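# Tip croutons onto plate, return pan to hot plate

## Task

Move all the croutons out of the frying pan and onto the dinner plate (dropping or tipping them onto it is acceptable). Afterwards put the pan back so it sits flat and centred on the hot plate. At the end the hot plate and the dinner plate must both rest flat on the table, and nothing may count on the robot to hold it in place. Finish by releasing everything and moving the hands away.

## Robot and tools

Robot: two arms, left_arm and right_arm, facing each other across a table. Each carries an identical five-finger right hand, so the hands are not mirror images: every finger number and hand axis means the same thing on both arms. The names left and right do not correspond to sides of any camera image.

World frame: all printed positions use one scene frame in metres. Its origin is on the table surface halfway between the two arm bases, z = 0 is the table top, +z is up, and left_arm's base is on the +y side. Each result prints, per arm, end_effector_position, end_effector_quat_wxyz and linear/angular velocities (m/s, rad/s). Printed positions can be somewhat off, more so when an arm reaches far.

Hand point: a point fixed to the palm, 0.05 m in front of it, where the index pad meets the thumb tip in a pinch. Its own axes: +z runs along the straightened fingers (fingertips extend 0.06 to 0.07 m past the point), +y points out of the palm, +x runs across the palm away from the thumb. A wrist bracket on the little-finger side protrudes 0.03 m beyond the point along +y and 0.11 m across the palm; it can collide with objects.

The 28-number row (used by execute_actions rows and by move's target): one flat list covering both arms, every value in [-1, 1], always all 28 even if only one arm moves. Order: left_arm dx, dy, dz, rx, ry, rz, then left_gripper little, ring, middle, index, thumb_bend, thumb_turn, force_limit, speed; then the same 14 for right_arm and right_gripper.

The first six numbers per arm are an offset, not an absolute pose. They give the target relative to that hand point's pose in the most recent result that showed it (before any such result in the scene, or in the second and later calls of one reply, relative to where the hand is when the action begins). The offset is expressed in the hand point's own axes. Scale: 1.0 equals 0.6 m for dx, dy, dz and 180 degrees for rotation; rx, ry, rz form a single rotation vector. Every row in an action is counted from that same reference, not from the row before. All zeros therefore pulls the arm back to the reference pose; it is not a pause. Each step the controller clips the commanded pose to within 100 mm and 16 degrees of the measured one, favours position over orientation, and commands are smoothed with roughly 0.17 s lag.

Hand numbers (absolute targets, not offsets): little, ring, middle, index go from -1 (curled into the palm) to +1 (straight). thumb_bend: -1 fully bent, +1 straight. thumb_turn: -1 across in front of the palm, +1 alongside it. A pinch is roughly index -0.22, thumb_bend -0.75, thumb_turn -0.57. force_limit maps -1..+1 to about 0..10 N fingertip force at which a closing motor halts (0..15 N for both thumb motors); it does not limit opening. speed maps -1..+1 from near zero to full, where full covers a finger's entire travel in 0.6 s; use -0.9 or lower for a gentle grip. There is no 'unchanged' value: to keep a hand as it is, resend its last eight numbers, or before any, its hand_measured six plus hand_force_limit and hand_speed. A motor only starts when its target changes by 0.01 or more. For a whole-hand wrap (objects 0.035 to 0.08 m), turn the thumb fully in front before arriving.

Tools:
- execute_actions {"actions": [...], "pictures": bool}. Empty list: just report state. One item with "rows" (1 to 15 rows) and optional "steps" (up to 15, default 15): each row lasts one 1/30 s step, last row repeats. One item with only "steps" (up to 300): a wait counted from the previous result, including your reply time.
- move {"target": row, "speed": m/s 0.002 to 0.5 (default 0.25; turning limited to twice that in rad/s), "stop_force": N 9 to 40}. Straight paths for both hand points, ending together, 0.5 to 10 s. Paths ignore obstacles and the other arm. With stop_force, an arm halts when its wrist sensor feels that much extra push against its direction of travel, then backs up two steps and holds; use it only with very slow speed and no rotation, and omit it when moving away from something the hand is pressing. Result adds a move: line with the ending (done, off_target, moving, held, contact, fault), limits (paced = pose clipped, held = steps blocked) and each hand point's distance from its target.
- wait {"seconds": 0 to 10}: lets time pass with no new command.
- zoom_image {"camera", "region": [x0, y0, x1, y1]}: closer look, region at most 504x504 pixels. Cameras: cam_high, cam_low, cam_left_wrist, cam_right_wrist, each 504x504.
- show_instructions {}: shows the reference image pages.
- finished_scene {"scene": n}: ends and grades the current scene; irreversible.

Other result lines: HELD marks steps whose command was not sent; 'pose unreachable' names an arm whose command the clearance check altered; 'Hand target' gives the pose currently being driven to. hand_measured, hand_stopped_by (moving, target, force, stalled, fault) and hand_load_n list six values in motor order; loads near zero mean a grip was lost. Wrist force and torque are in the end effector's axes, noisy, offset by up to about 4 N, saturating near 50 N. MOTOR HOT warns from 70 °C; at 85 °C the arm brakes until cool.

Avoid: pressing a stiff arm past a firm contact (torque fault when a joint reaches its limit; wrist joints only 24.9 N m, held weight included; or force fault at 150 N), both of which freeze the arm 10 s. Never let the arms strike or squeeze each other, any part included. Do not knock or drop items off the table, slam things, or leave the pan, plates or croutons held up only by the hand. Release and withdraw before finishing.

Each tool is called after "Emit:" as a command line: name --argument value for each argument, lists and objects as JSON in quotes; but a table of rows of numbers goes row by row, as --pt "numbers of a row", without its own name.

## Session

Emit:
execute_actions --actions '[]'

Scene clock: 0.00 s of 6600.00 s.
left_arm: end_effector_position=(+0.3050, +0.5156, +0.4739) hand_measured=(+1.000, +1.000, +1.000, +1.000, +1.000, +1.000) hand_load_n=(+0.0, +0.0, +0.0, +0.0, +0.0, +0.0) hand_stopped_by=(target, target, target, target, target, target) hand_force_limit=0.00 hand_speed=-0.80 end_effector_quat_wxyz=(+0.004, +0.336, +0.942, -0.001) end_effector_velocity=(+0.000, -0.000, -0.000) end_effector_angular_velocity=(-0.000, +0.001, +0.000) | right_arm: end_effector_position=(+0.1327, -0.2691, +0.4810) hand_measured=(+1.000, +1.000, +1.000, +1.000, +1.000, +1.000) hand_load_n=(+0.0, +0.0, +0.0, +0.0, +0.0, +0.0) hand_stopped_by=(target, target, target, target, target, target) hand_force_limit=0.00 hand_speed=-0.80 end_effector_quat_wxyz=(+0.020, -0.324, +0.946, +0.006) end_effector_velocity=(-0.000, -0.000, +0.000) end_effector_angular_velocity=(-0.000, -0.001, -0.002)
Joint positions: left_arm=[ 0.575 -1.696  1.329  1.929  1.568 -1.892] | right_arm=[-1.183 -1.728  1.332  1.927  1.558 -1.901]
Joint velocities: left_arm=[ 0.001  0.001 -0.    -0.001  0.001  0.001] | right_arm=[-0.    -0.001 -0.     0.001  0.     0.002]
Joint torques (N m, as the arm reports them, + toward a larger angle): no reading
Wrist force (N, on the end effector, along its own x y z axes, offset not removed): no reading
Wrist torque (N m, same axes, about the end effector's origin, offset not removed): no reading
Hand target (left_arm): +0.305, +0.516, +0.474; +0.004, +0.336, +0.942, -0.001
Hand target (right_arm): +0.133, -0.269, +0.481; +0.020, -0.324, +0.946, +0.006
camera_calibration (this result's frames):
cam_left_wrist: T_world_to_cam=[[0.687898, 0.725721, -0.0112172, -0.579553], [0.611792, -0.571452, 0.546949, -0.149052], [0.390522, -0.383107, -0.837091, 0.601689], [0, 0, 0, 1]] pos_world=[0.254889, 0.565929, 0.578691]
cam_right_wrist: T_world_to_cam=[[-0.492846, 0.870092, 0.00655464, 0.304536], [0.74864, 0.420189, 0.512816, -0.229417], [0.443443, 0.257646, -0.858474, 0.552388], [0, 0, 0, 1]] pos_world=[0.076888, -0.310897, 0.589863]

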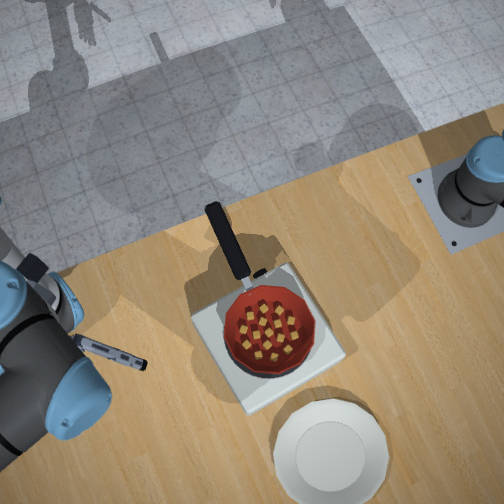

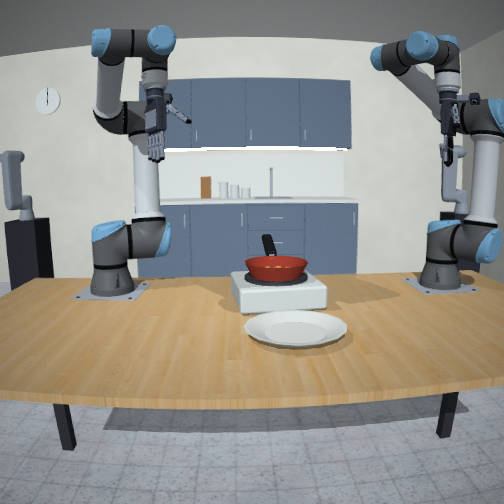

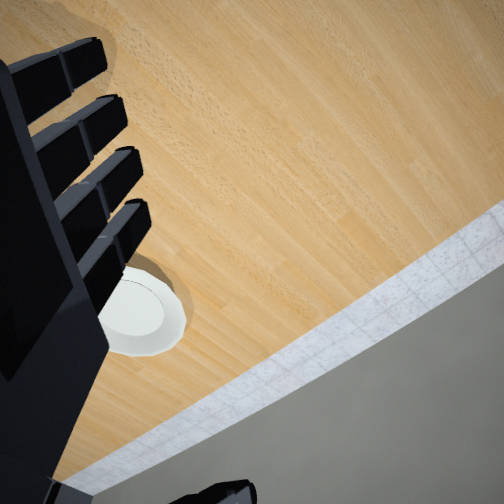

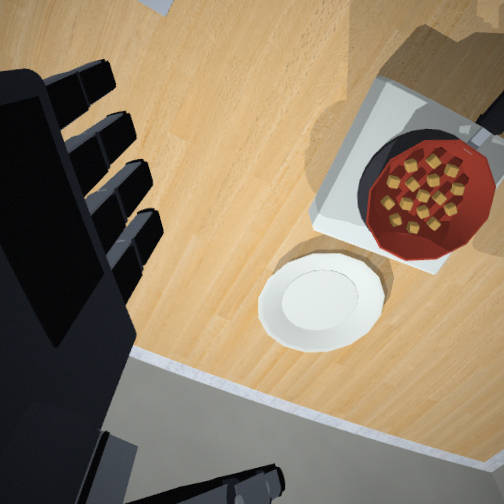

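Emit:
zoom_image --camera "cam_high" --region '[170,180,410,504]'

Region (170, 180, 410, 504) of cam_high's 504x504 image, scaled by 1.556, with more detail than that image has; it fills the left 373 columns of this view, and the rest is white.

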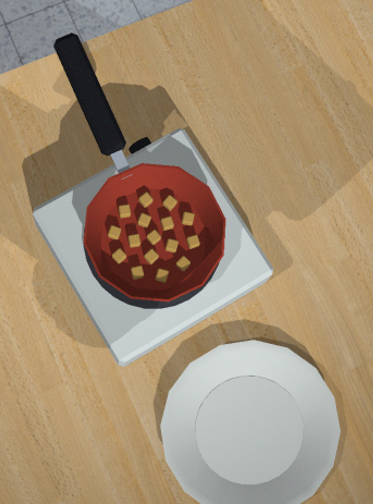

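Emit:
move --target '[0,0,0,0,0,0,1,1,1,1,1,1,0,-0.8, 0.074,0.56,0.382,-0.001,0.049,0.601,1,1,1,1,1,-1,1,0.5]' --speed 0.4

Emit:
move --target '[0,0,0,0,0,0,1,1,1,1,1,1,0,-0.8, 0,0,0,-0.001,0.049,0.601,1,1,1,1,1,-1,1,0.5]' --speed 0.4

Emit:
zoom_image --camera "cam_low" --region '[200,150,360,330]'

Scene clock: 47.97 s of 6600.00 s.
left_arm: end_effector_position=(+0.3050, +0.5156, +0.4739) hand_measured=(+1.000, +1.000, +1.000, +1.000, +1.000, +1.000) hand_load_n=(+0.0, +0.0, +0.0, +0.0, +0.0, +0.0) hand_stopped_by=(target, target, target, target, target, target) hand_force_limit=0.00 hand_speed=-0.80 end_effector_quat_wxyz=(+0.004, +0.336, +0.942, -0.001) end_effector_velocity=(-0.000, +0.000, -0.001) end_effector_angular_velocity=(+0.003, +0.003, +0.001) | right_arm: end_effector_position=(-0.0997, -0.0257, +0.2490) hand_measured=(+1.000, +1.000, +1.000, +1.000, +1.000, -1.000) hand_load_n=(+0.0, +0.0, +0.0, +0.0, +0.0, +0.0) hand_stopped_by=(target, target, target, target, target, target) hand_force_limit=1.00 hand_speed=0.50 end_effector_quat_wxyz=(-0.055, +0.575, +0.817, -0.000) end_effector_velocity=(-0.001, +0.002, -0.001) end_effector_angular_velocity=(-0.005, -0.002, -0.014)
Joint positions: left_arm=[ 0.575 -1.696  1.329  1.929  1.568 -1.892] | right_arm=[ 0.069 -1.06   1.118  1.449  1.481  1.24 ]
Joint velocities: left_arm=[ 0.001  0.     0.004 -0.     0.001 -0.   ] | right_arm=[ 0.003  0.01  -0.011  0.004  0.003  0.016]
Joint torques (N m, as the arm reports them, + toward a larger angle): left_arm=[ -1.16  -9.4  -14.6    2.44  -0.19  -0.01] | right_arm=[ 14.45 -26.22 -30.08   3.36   3.02   1.37]
Wrist force (N, on the end effector, along its own x y z axes, offset not removed): left_arm=[1.8 -1.5 -1.7] | right_arm=[-0.3 0.5 -0.6]
Wrist torque (N m, same axes, about the end effector's origin, offset not removed): left_arm=[-0.26 -0.17 0.13] | right_arm=[0.20 0.16 0.20]
Hand target (left_arm): +0.305, +0.516, +0.474; +0.004, +0.336, +0.942, -0.001
Hand target (right_arm): -0.100, -0.025, +0.249; -0.055, +0.575, +0.816, -0.000
Off the commanded pose (left_arm): 0.000 m, 0 deg.
Off the commanded pose (right_arm): 0.001 m, 0 deg.
After step 90, 41.90 s passed at rest.
move: done
camera_calibration (this result's frames):
cam_left_wrist: T_world_to_cam=[[0.687898, 0.725721, -0.0112171, -0.579553], [0.611792, -0.571453, 0.546949, -0.149052], [0.390522, -0.383107, -0.837091, 0.601689], [0, 0, 0, 1]] pos_world=[0.254889, 0.565929, 0.578691]
cam_right_wrist: T_world_to_cam=[[0.977007, 0.1998, -0.0744176, 0.129237], [0.212724, -0.889941, 0.403426, -0.0986357], [0.0143773, -0.409981, -0.911981, 0.347008], [0, 0, 0, 1]] pos_world=[-0.110272, 0.0286651, 0.365875]

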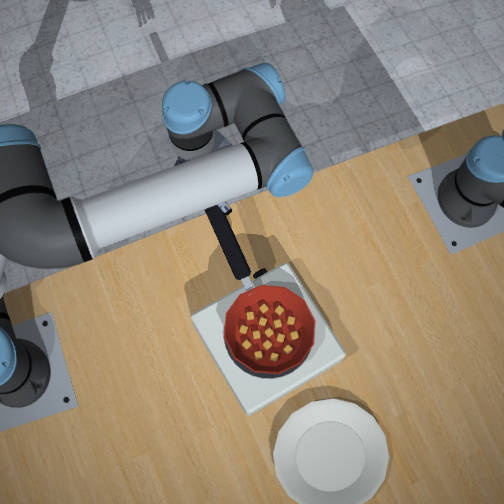

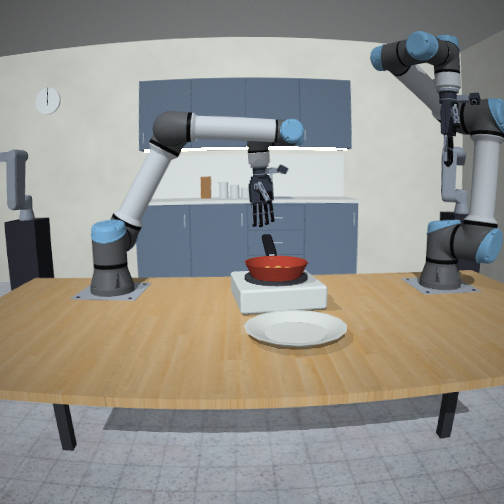

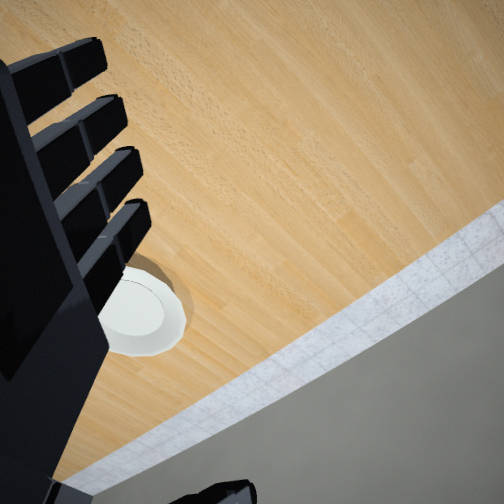

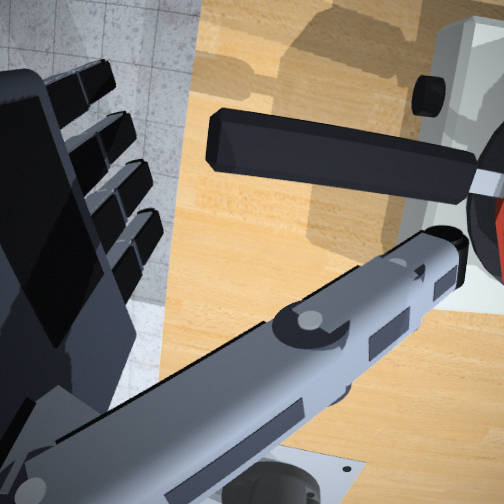

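Scene clock: 51.00 s of 6600.00 s.
left_arm: end_effector_position=(+0.3050, +0.5156, +0.4739) hand_measured=(+1.000, +1.000, +1.000, +1.000, +1.000, +1.000) hand_load_n=(+0.0, +0.0, +0.0, +0.0, +0.0, +0.0) hand_stopped_by=(target, target, target, target, target, target) hand_force_limit=0.00 hand_speed=-0.80 end_effector_quat_wxyz=(+0.004, +0.336, +0.942, -0.001) end_effector_velocity=(+0.000, +0.000, -0.001) end_effector_angular_velocity=(+0.002, +0.002, +0.001) | right_arm: end_effector_position=(-0.0997, -0.0257, +0.2491) hand_measured=(+1.000, +1.000, +1.000, +1.000, +1.000, -1.000) hand_load_n=(+0.0, +0.0, +0.0, +0.0, +0.0, +0.0) hand_stopped_by=(target, target, target, target, target, target) hand_force_limit=1.00 hand_speed=0.50 end_effector_quat_wxyz=(-0.085, +0.996, +0.009, -0.006) end_effector_velocity=(+0.000, -0.000, -0.000) end_effector_angular_velocity=(-0.001, -0.000, -0.016)
Joint positions: left_arm=[ 0.575 -1.696  1.329  1.929  1.568 -1.892] | right_arm=[-0.081 -1.039  1.056  1.387  1.534  2.987]
Joint velocities: left_arm=[ 0.001  0.001  0.002 -0.     0.     0.001] | right_arm=[-0.001 -0.001  0.003 -0.001  0.003  0.014]
Joint torques (N m, as the arm reports them, + toward a larger angle): left_arm=[ -1.7   -9.64 -14.41   2.41  -0.23   0.09] | right_arm=[-10.37 -50.8   -7.85   0.21   3.     1.62]
Wrist force (N, on the end effector, along its own x y z axes, offset not removed): left_arm=[0.6 -1.0 -0.6] | right_arm=[-5.8 4.9 -1.0]
Wrist torque (N m, same axes, about the end effector's origin, offset not removed): left_arm=[-0.21 0.01 -0.01] | right_arm=[0.81 1.02 -0.35]
Hand target (left_arm): +0.305, +0.516, +0.474; +0.004, +0.336, +0.942, -0.001
Hand target (right_arm): -0.100, -0.026, +0.249; -0.085, +0.996, +0.008, -0.006
Off the commanded pose (left_arm): 0.000 m, 0 deg.
Off the commanded pose (right_arm): 0.000 m, 0 deg.
move: done
camera_calibration (this result's frames):
cam_left_wrist: T_world_to_cam=[[0.687898, 0.725721, -0.0112173, -0.579553], [0.611792, -0.571452, 0.546949, -0.149052], [0.390522, -0.383108, -0.837091, 0.601689], [0, 0, 0, 1]] pos_world=[0.254889, 0.565929, 0.578691]
cam_right_wrist: T_world_to_cam=[[-0.127803, -0.978075, -0.164422, 0.0112058], [-0.865644, 0.0290894, 0.499813, -0.206575], [-0.484072, 0.206209, -0.850383, 0.297906], [0, 0, 0, 1]] pos_world=[-0.0331801, -0.0444616, 0.358426]

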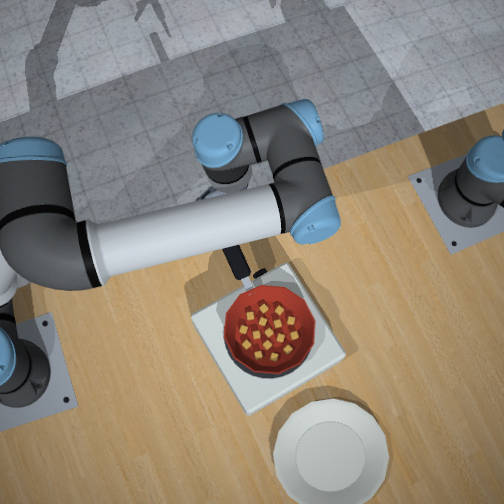

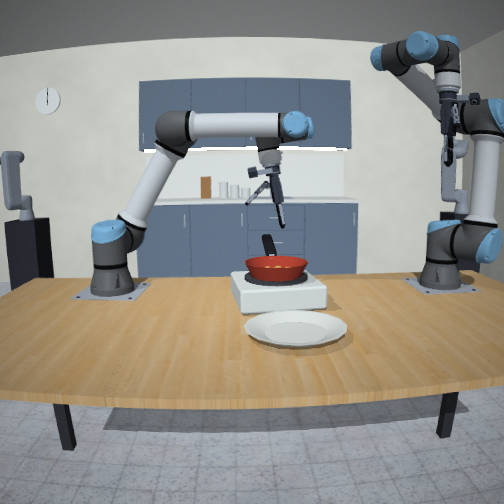

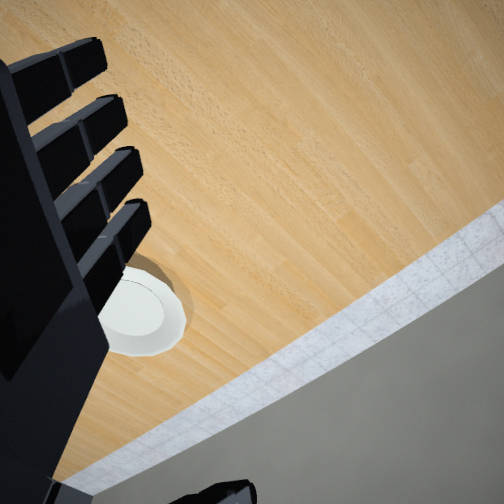

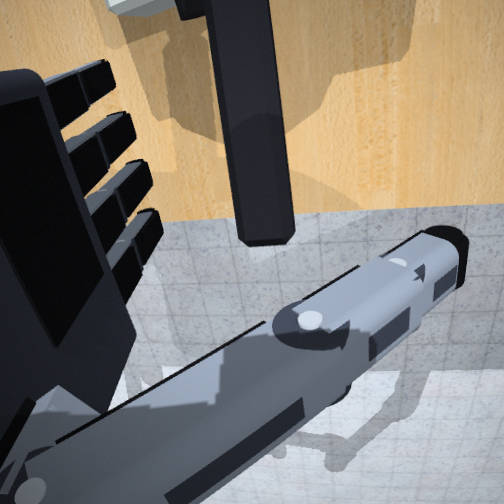

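Region (200, 150, 360, 330) of cam_low's 504x504 image, scaled by 2.800, with more detail than that image has.

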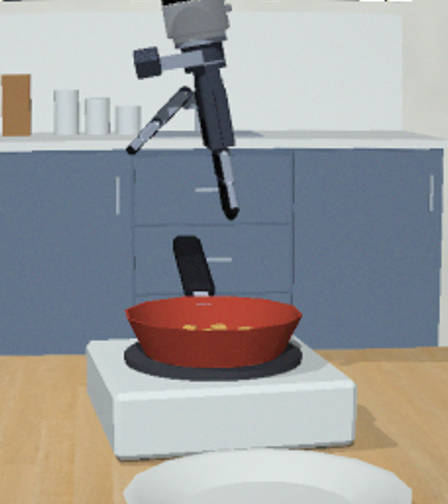

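Emit:
move --target '[0,0,0,0,0,0,1,1,1,1,1,1,0,-0.8, 0.003,0.026,0.205,0,0,0,1,1,1,1,1,-1,1,0.5]' --speed 0.2

Emit:
move --target '[0,0,0,0,0,0,1,1,1,1,1,1,0,-0.8, 0,0.0075,0.043,0,0,0,1,1,1,1,1,-1,1,0.5]' --speed 0.03 --stop_force 10

Emit:
zoom_image --camera "cam_low" --region '[200,150,360,330]'

Scene clock: 67.07 s of 6600.00 s.
left_arm: end_effector_position=(+0.3050, +0.5156, +0.4739) hand_measured=(+1.000, +1.000, +1.000, +1.000, +1.000, +1.000) hand_load_n=(+0.0, +0.0, +0.0, +0.0, +0.0, +0.0) hand_stopped_by=(target, target, target, target, target, target) hand_force_limit=0.00 hand_speed=-0.80 end_effector_quat_wxyz=(+0.004, +0.336, +0.942, -0.001) end_effector_velocity=(-0.000, -0.000, -0.000) end_effector_angular_velocity=(+0.000, +0.001, -0.001) | right_arm: end_effector_position=(-0.0992, -0.0202, +0.1256) hand_measured=(+1.000, +1.000, +1.000, +1.000, +1.000, -1.000) hand_load_n=(+0.0, +0.0, +0.0, +0.0, +0.0, +0.0) hand_stopped_by=(target, target, target, target, target, target) hand_force_limit=1.00 hand_speed=0.50 end_effector_quat_wxyz=(-0.085, +0.996, +0.009, -0.006) end_effector_velocity=(+0.000, +0.000, -0.003) end_effector_angular_velocity=(-0.001, +0.001, -0.002)
Joint positions: left_arm=[ 0.575 -1.696  1.329  1.929  1.568 -1.892] | right_arm=[-0.081 -0.975  1.274  1.105  1.534  2.988]
Joint velocities: left_arm=[-0.001 -0.001  0.001  0.     0.001 -0.   ] | right_arm=[-0.     0.004  0.003 -0.006 -0.001  0.001]
Joint torques (N m, as the arm reports them, + toward a larger angle): left_arm=[ -1.25  -9.8  -15.03   2.36  -0.19   0.09] | right_arm=[ 14.22 -28.93  -5.9    0.29  -3.1    1.69]
Wrist force (N, on the end effector, along its own x y z axes, offset not removed): left_arm=[1.0 -1.9 -1.4] | right_arm=[-1.6 -0.2 1.3]
Wrist torque (N m, same axes, about the end effector's origin, offset not removed): left_arm=[-0.33 -0.07 0.02] | right_arm=[-0.16 0.17 -0.14]
Hand target (left_arm): +0.305, +0.516, +0.474; +0.004, +0.336, +0.942, -0.001
Hand target (right_arm): -0.099, -0.020, +0.125; -0.085, +0.996, +0.009, -0.006
Off the commanded pose (left_arm): 0.000 m, 0 deg.
Off the commanded pose (right_arm): 0.000 m, 0 deg.
After step 90, 11.80 s passed at rest.
move: done
camera_calibration (this result's frames):
cam_left_wrist: T_world_to_cam=[[0.687898, 0.725721, -0.0112171, -0.579553], [0.611792, -0.571452, 0.546949, -0.149052], [0.390522, -0.383107, -0.837091, 0.601689], [0, 0, 0, 1]] pos_world=[0.254889, 0.565929, 0.578691]
cam_right_wrist: T_world_to_cam=[[-0.127776, -0.978093, -0.164342, -0.0035775], [-0.865652, 0.0291097, 0.4998, -0.144536], [-0.484066, 0.206125, -0.850407, 0.191955], [0, 0, 0, 1]] pos_world=[-0.0326559, -0.0388585, 0.234891]

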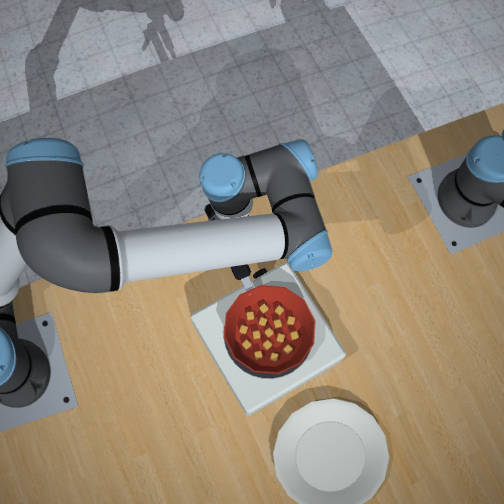

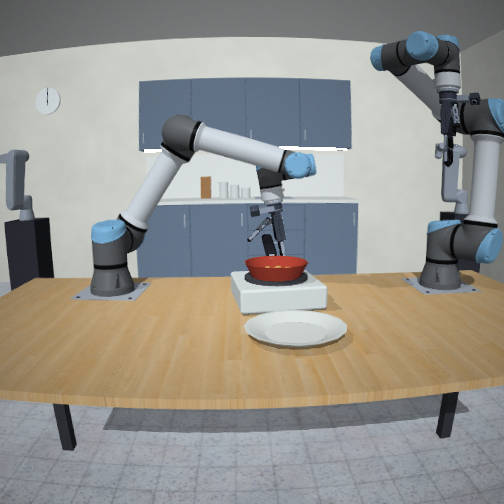

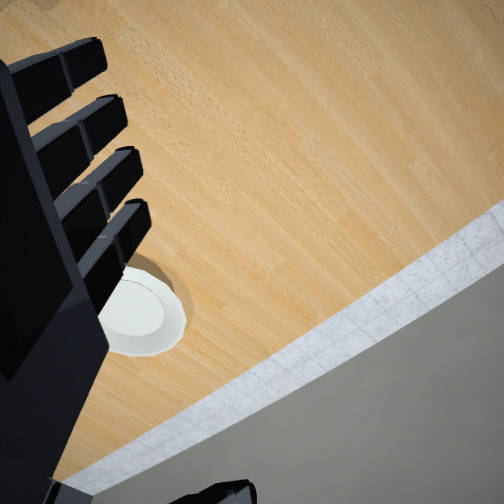

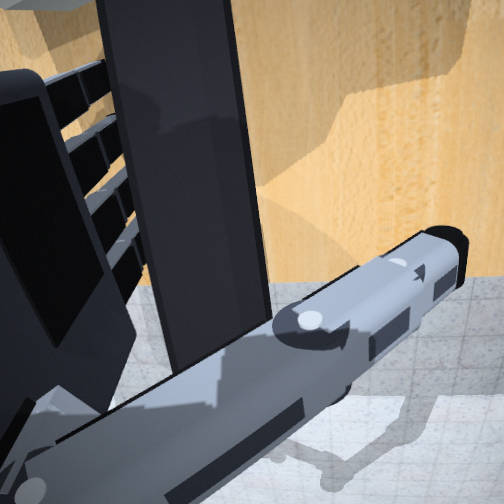

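Scene clock: 68.30 s of 6600.00 s.
left_arm: end_effector_position=(+0.3050, +0.5156, +0.4739) hand_measured=(+1.000, +1.000, +1.000, +1.000, +1.000, +1.000) hand_load_n=(+0.0, +0.0, +0.0, +0.0, +0.0, +0.0) hand_stopped_by=(target, target, target, target, target, target) hand_force_limit=0.00 hand_speed=-0.80 end_effector_quat_wxyz=(+0.004, +0.336, +0.942, -0.001) end_effector_velocity=(+0.000, -0.001, -0.000) end_effector_angular_velocity=(+0.000, +0.000, -0.001) | right_arm: end_effector_position=(-0.0994, -0.0202, +0.0997) hand_measured=(+1.000, +1.000, +1.000, +1.000, +1.000, -1.000) hand_load_n=(+0.0, +0.0, +0.0, +0.0, +0.0, +0.0) hand_stopped_by=(target, target, target, target, target, target) hand_force_limit=1.00 hand_speed=0.50 end_effector_quat_wxyz=(-0.085, +0.996, +0.009, -0.006) end_effector_velocity=(-0.000, +0.000, -0.002) end_effector_angular_velocity=(+0.001, +0.001, -0.002)
Joint positions: left_arm=[ 0.575 -1.696  1.329  1.929  1.568 -1.892] | right_arm=[-0.08  -0.954  1.31   1.049  1.534  2.988]
Joint velocities: left_arm=[-0.002  0.002 -0.    -0.001  0.    -0.001] | right_arm=[ 0.     0.001  0.003 -0.006 -0.     0.002]
Joint torques (N m, as the arm reports them, + toward a larger angle): left_arm=[ -1.09  -9.7  -15.25   2.5   -0.22   0.09] | right_arm=[ 13.25 -28.59  -6.89   0.1    2.99   1.66]
Wrist force (N, on the end effector, along its own x y z axes, offset not removed): left_arm=[0.3 -0.8 -1.9] | right_arm=[3.0 -0.4 -3.8]
Wrist torque (N m, same axes, about the end effector's origin, offset not removed): left_arm=[-0.06 0.17 0.00] | right_arm=[0.24 -0.35 0.25]
Hand target (left_arm): +0.305, +0.516, +0.474; +0.004, +0.336, +0.942, -0.001
Hand target (right_arm): -0.099, -0.020, +0.099; -0.085, +0.996, +0.009, -0.006
Off the commanded pose (left_arm): 0.000 m, 0 deg.
Off the commanded pose (right_arm): 0.000 m, 0 deg.
move: done
camera_calibration (this result's frames):
cam_left_wrist: T_world_to_cam=[[0.687898, 0.725721, -0.0112171, -0.579553], [0.611792, -0.571452, 0.546949, -0.149052], [0.390522, -0.383107, -0.837091, 0.601689], [0, 0, 0, 1]] pos_world=[0.254889, 0.565929, 0.578691]
cam_right_wrist: T_world_to_cam=[[-0.127774, -0.978096, -0.164321, -0.00789495], [-0.865634, 0.0291102, 0.49983, -0.13184], [-0.484099, 0.206107, -0.850393, 0.16986], [0, 0, 0, 1]] pos_world=[-0.0329047, -0.0388934, 0.209048]

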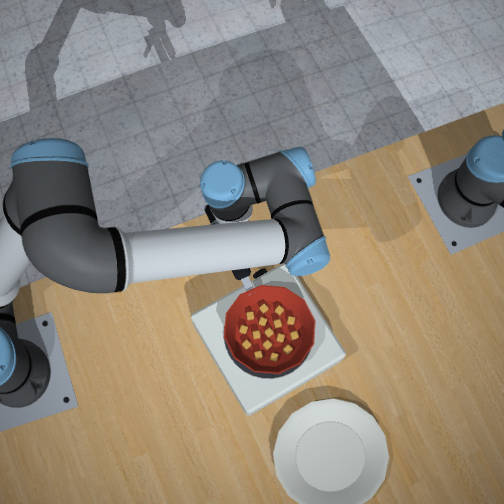

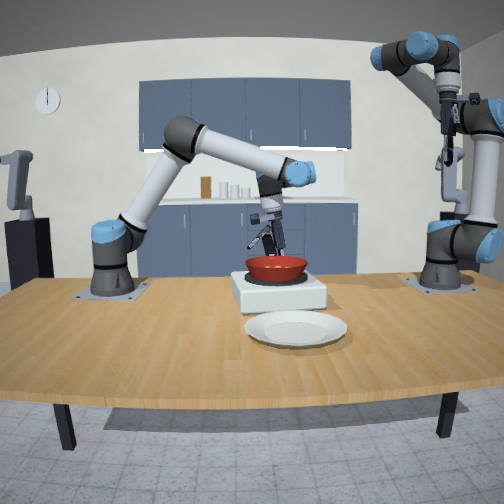

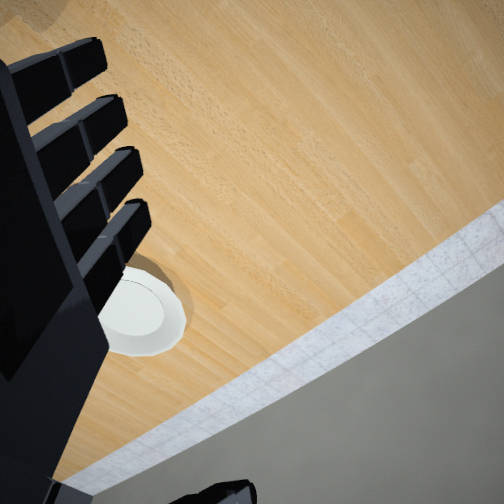

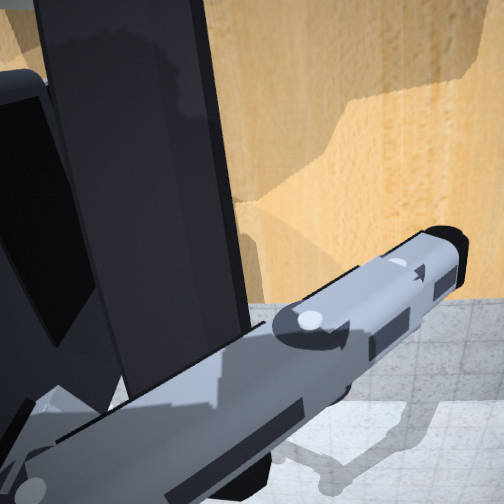

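Region (200, 150, 360, 330) of cam_low's 504x504 image, scaled by 2.800, with more detail than that image has.

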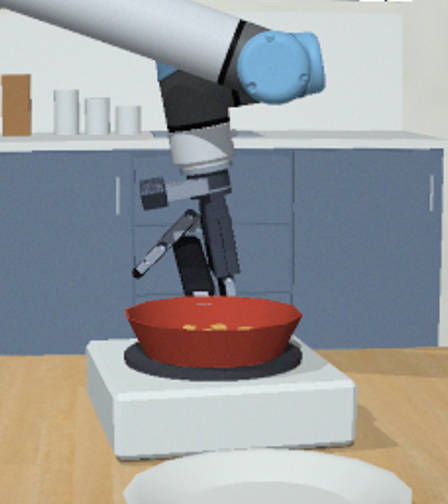

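Emit:
move --target '[0,0,0,0,0,0,1,1,1,1,1,1,0,-0.8, 0,0,0,0,0,0,-1,-1,-1,-1,1,-1,1,-0.4]'

Emit:
move --target '[0,0,0,0,0,0,1,1,1,1,1,1,0,-0.8, 0,0,0,0,0,0,-1,-1,-1,-1,-1,-1,1,-0.4]'

Scene clock: 74.03 s of 6600.00 s.
left_arm: end_effector_position=(+0.3050, +0.5156, +0.4739) hand_measured=(+1.000, +1.000, +1.000, +1.000, +1.000, +1.000) hand_load_n=(+0.0, +0.0, +0.0, +0.0, +0.0, +0.0) hand_stopped_by=(target, target, target, target, target, target) hand_force_limit=0.00 hand_speed=-0.80 end_effector_quat_wxyz=(+0.004, +0.336, +0.942, -0.001) end_effector_velocity=(+0.000, +0.000, +0.000) end_effector_angular_velocity=(+0.001, -0.001, +0.001) | right_arm: end_effector_position=(-0.0994, -0.0202, +0.0997) hand_measured=(-0.912, -0.946, -0.984, -1.000, +1.000, -1.000) hand_load_n=(+9.0, +10.0, +10.5, +0.0, +0.0, -0.5) hand_stopped_by=(force, force, force, target, target, target) hand_force_limit=1.00 hand_speed=-0.40 end_effector_quat_wxyz=(-0.085, +0.996, +0.009, -0.006) end_effector_velocity=(-0.000, -0.000, +0.000) end_effector_angular_velocity=(+0.000, +0.002, -0.000)
Joint positions: left_arm=[ 0.575 -1.696  1.329  1.929  1.568 -1.892] | right_arm=[-0.08  -0.954  1.31   1.049  1.534  2.988]
Joint velocities: left_arm=[ 0.001  0.001 -0.001  0.    -0.001 -0.   ] | right_arm=[-0.    -0.     0.     0.    -0.001  0.   ]
Joint torques (N m, as the arm reports them, + toward a larger angle): left_arm=[ -1.26  -9.61 -15.01   2.43  -0.17   0.04] | right_arm=[  9.78 -51.98 -26.96   2.44  -2.77  -0.17]
Wrist force (N, on the end effector, along its own x y z axes, offset not removed): left_arm=[-0.1 -2.2 -0.6] | right_arm=[1.9 -3.4 1.1]
Wrist torque (N m, same axes, about the end effector's origin, offset not removed): left_arm=[-0.41 0.15 -0.10] | right_arm=[-0.11 -0.57 -0.22]
Hand target (left_arm): +0.305, +0.516, +0.474; +0.004, +0.336, +0.942, -0.001
Hand target (right_arm): -0.099, -0.020, +0.100; -0.085, +0.996, +0.009, -0.006
Off the commanded pose (left_arm): 0.000 m, 0 deg.
Off the commanded pose (right_arm): 0.000 m, 0 deg.
After step 90, 0.47 s passed at rest.
move: done
camera_calibration (this result's frames):
cam_left_wrist: T_world_to_cam=[[0.687898, 0.725721, -0.011217, -0.579553], [0.611792, -0.571453, 0.546949, -0.149052], [0.390522, -0.383107, -0.837091, 0.601689], [0, 0, 0, 1]] pos_world=[0.254889, 0.565929, 0.578691]
cam_right_wrist: T_world_to_cam=[[-0.127777, -0.978098, -0.164312, -0.0078987], [-0.865635, 0.0291179, 0.499829, -0.131843], [-0.484097, 0.2061, -0.850396, 0.169862], [0, 0, 0, 1]] pos_world=[-0.0329074, -0.0388954, 0.209051]

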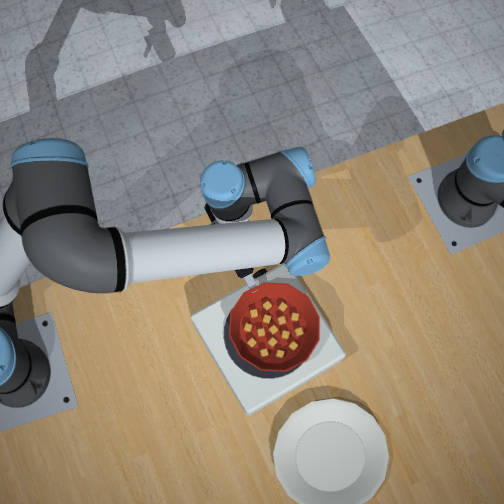

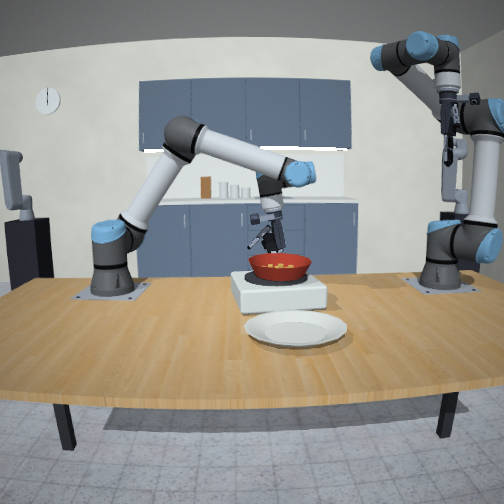

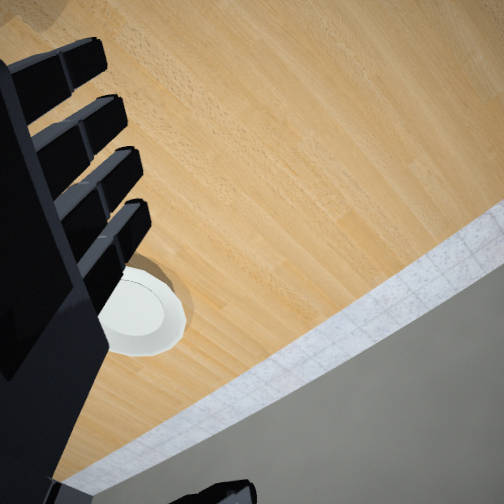

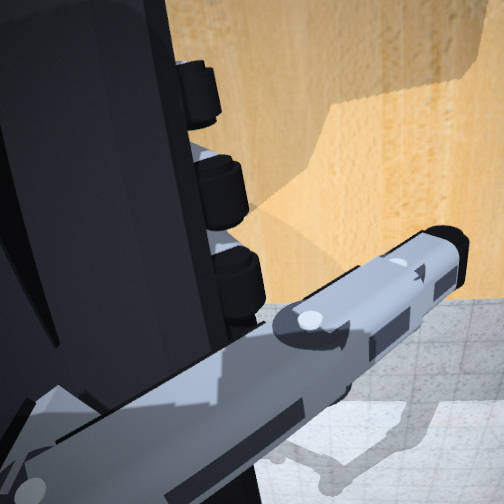

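Scene clock: 75.13 s of 6600.00 s.
left_arm: end_effector_position=(+0.3050, +0.5156, +0.4739) hand_measured=(+1.000, +1.000, +1.000, +1.000, +1.000, +1.000) hand_load_n=(+0.0, +0.0, +0.0, +0.0, +0.0, +0.0) hand_stopped_by=(target, target, target, target, target, target) hand_force_limit=0.00 hand_speed=-0.80 end_effector_quat_wxyz=(+0.004, +0.336, +0.942, -0.001) end_effector_velocity=(+0.000, +0.000, -0.001) end_effector_angular_velocity=(+0.004, +0.000, -0.001) | right_arm: end_effector_position=(-0.0994, -0.0202, +0.0997) hand_measured=(-0.912, -0.946, -0.984, -1.000, +0.520, -1.000) hand_load_n=(+10.5, +12.0, +13.0, +0.0, +13.5, -0.5) hand_stopped_by=(force, force, force, target, force, target) hand_force_limit=1.00 hand_speed=-0.40 end_effector_quat_wxyz=(-0.085, +0.996, +0.009, -0.006) end_effector_velocity=(-0.000, -0.000, -0.000) end_effector_angular_velocity=(-0.001, +0.001, -0.001)
Joint positions: left_arm=[ 0.575 -1.696  1.329  1.929  1.568 -1.892] | right_arm=[-0.08  -0.954  1.31   1.049  1.534  2.988]
Joint velocities: left_arm=[-0.001  0.001  0.002  0.    -0.002  0.   ] | right_arm=[ 0.     0.     0.001 -0.    -0.001  0.002]
Joint torques (N m, as the arm reports them, + toward a larger angle): left_arm=[ -1.25 -10.07 -14.9    2.48  -0.21   0.07] | right_arm=[  7.65 -53.02 -29.49   2.17  -1.05  -0.13]
Wrist force (N, on the end effector, along its own x y z axes, offset not removed): left_arm=[0.6 -1.3 -1.8] | right_arm=[0.1 3.1 3.8]
Wrist torque (N m, same axes, about the end effector's origin, offset not removed): left_arm=[-0.20 0.11 -0.01] | right_arm=[0.43 -1.16 0.76]
Hand target (left_arm): +0.305, +0.516, +0.474; +0.004, +0.336, +0.942, -0.001
Hand target (right_arm): -0.099, -0.020, +0.100; -0.085, +0.996, +0.009, -0.006
Off the commanded pose (left_arm): 0.000 m, 0 deg.
Off the commanded pose (right_arm): 0.000 m, 0 deg.
move: done
camera_calibration (this result's frames):
cam_left_wrist: T_world_to_cam=[[0.687898, 0.725721, -0.0112172, -0.579553], [0.611792, -0.571452, 0.546949, -0.149052], [0.390522, -0.383108, -0.837091, 0.601689], [0, 0, 0, 1]] pos_world=[0.254889, 0.565929, 0.578691]
cam_right_wrist: T_world_to_cam=[[-0.127776, -0.978098, -0.164312, -0.00789873], [-0.865624, 0.0291132, 0.499848, -0.131849], [-0.484116, 0.206101, -0.850385, 0.169857], [0, 0, 0, 1]] pos_world=[-0.0329105, -0.0388949, 0.209051]

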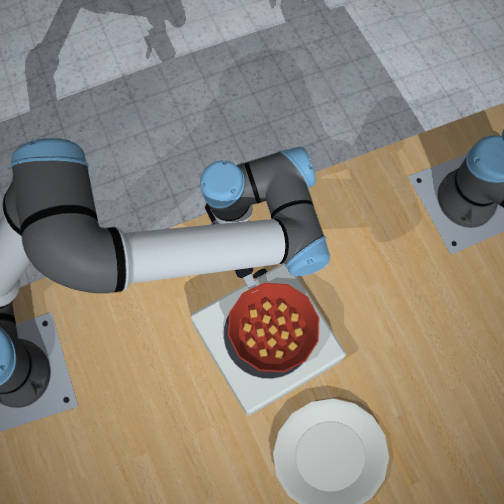

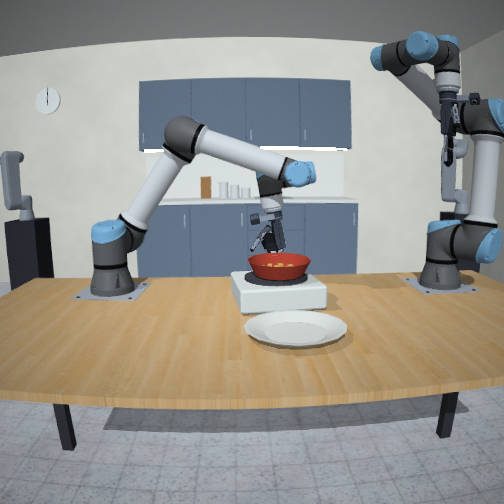

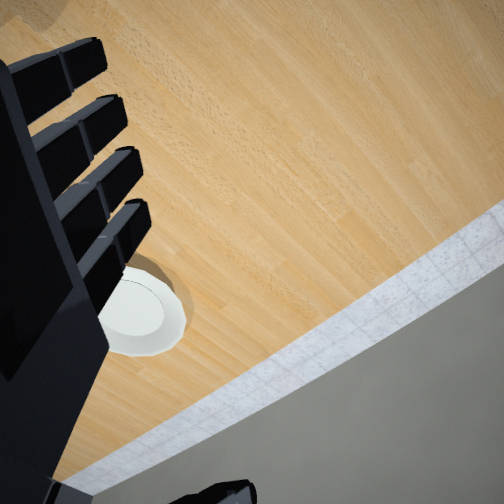

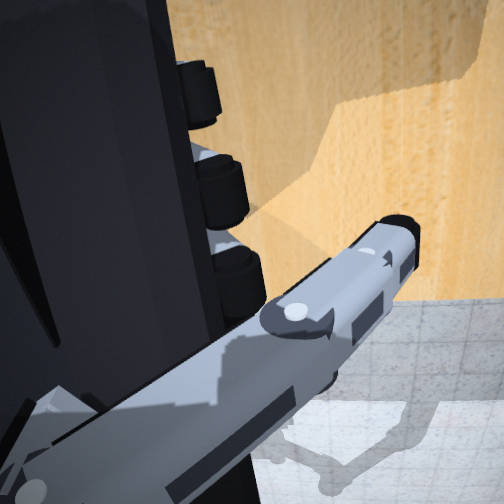

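Emit:
move --target '[0,0,0,0,0,0,1,1,1,1,1,1,0,-0.8, 0,-0.014,-0.082,0,0,0,-1,-1,-1,-1,-1,-1,1,-0.4]' --speed 0.04

Emit:
zoom_image --camera "cam_low" --region '[200,150,360,330]'

Scene clock: 80.70 s of 6600.00 s.
left_arm: end_effector_position=(+0.3050, +0.5156, +0.4739) hand_measured=(+1.000, +1.000, +1.000, +1.000, +1.000, +1.000) hand_load_n=(+0.0, +0.0, +0.0, +0.0, +0.0, +0.0) hand_stopped_by=(target, target, target, target, target, target) hand_force_limit=0.00 hand_speed=-0.80 end_effector_quat_wxyz=(+0.004, +0.336, +0.942, -0.001) end_effector_velocity=(+0.000, -0.000, -0.000) end_effector_angular_velocity=(+0.001, -0.000, -0.001) | right_arm: end_effector_position=(-0.0990, -0.0203, +0.1493) hand_measured=(-0.912, -0.946, -0.984, -1.000, +0.520, -1.000) hand_load_n=(+10.5, +12.0, +13.0, +0.0, +13.5, -0.5) hand_stopped_by=(force, force, force, target, force, target) hand_force_limit=1.00 hand_speed=-0.40 end_effector_quat_wxyz=(-0.085, +0.996, +0.009, -0.006) end_effector_velocity=(+0.000, +0.000, +0.003) end_effector_angular_velocity=(-0.000, +0.000, -0.002)
Joint positions: left_arm=[ 0.575 -1.696  1.329  1.929  1.568 -1.892] | right_arm=[-0.081 -0.991  1.237  1.158  1.534  2.987]
Joint velocities: left_arm=[-0.001  0.001 -0.     0.    -0.001  0.   ] | right_arm=[-0.001 -0.002 -0.005  0.007 -0.     0.001]
Joint torques (N m, as the arm reports them, + toward a larger angle): left_arm=[ -0.78 -10.09 -15.08   2.46  -0.2    0.05] | right_arm=[-11.31 -53.9  -32.82   3.74  -1.73  -2.29]
Wrist force (N, on the end effector, along its own x y z axes, offset not removed): left_arm=[0.8 -1.5 -0.7] | right_arm=[2.8 0.5 1.9]
Wrist torque (N m, same axes, about the end effector's origin, offset not removed): left_arm=[-0.30 -0.08 -0.08] | right_arm=[0.02 -1.48 0.41]
Hand target (left_arm): +0.305, +0.516, +0.474; +0.004, +0.336, +0.942, -0.001
Hand target (right_arm): -0.099, -0.020, +0.150; -0.085, +0.996, +0.009, -0.006
Off the commanded pose (left_arm): 0.000 m, 0 deg.
Off the commanded pose (right_arm): 0.000 m, 0 deg.
After step 90, 0.93 s passed at rest.
move: done
camera_calibration (this result's frames):
cam_left_wrist: T_world_to_cam=[[0.687898, 0.725721, -0.0112171, -0.579553], [0.611792, -0.571452, 0.546949, -0.149052], [0.390522, -0.383107, -0.837091, 0.601689], [0, 0, 0, 1]] pos_world=[0.254889, 0.565929, 0.578691]
cam_right_wrist: T_world_to_cam=[[-0.127781, -0.978092, -0.164341, 0.000195124], [-0.865616, 0.0290985, 0.499863, -0.156211], [-0.48413, 0.206129, -0.85037, 0.212244], [0, 0, 0, 1]] pos_world=[-0.0324403, -0.0390132, 0.258602]

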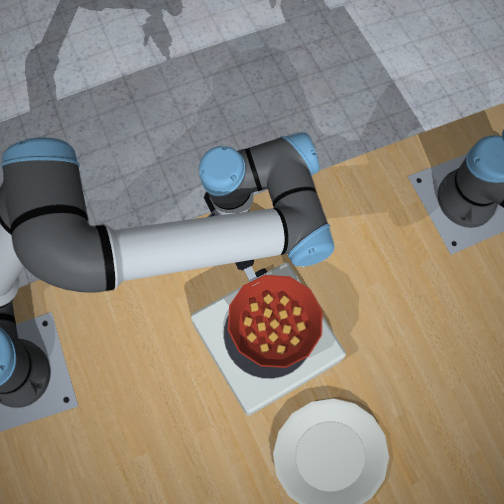

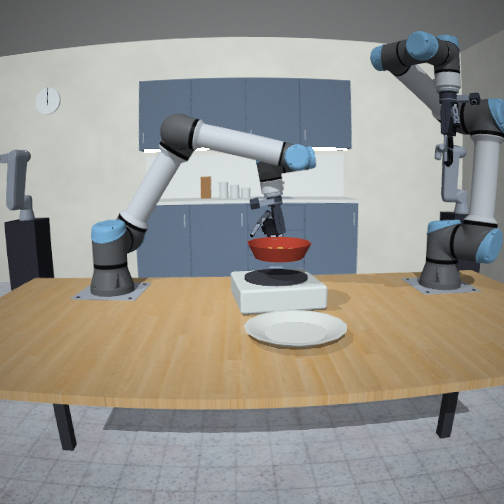

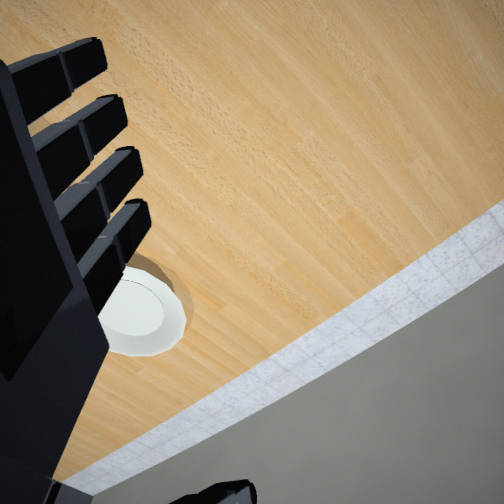

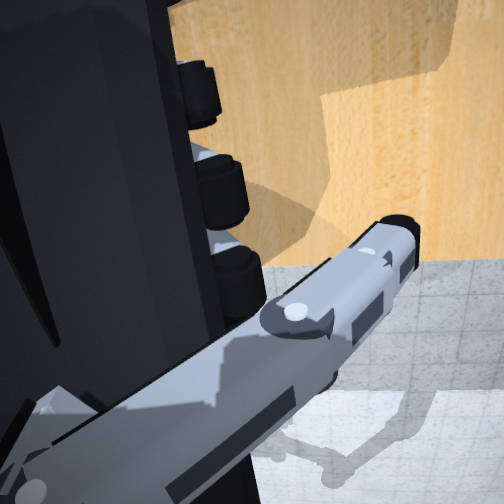

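Region (200, 150, 360, 330) of cam_low's 504x504 image, scaled by 2.800, with more detail than that image has.

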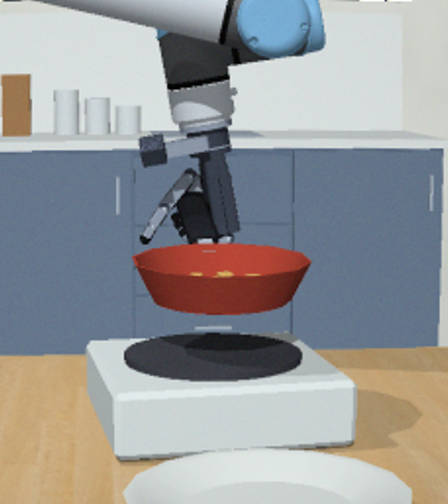

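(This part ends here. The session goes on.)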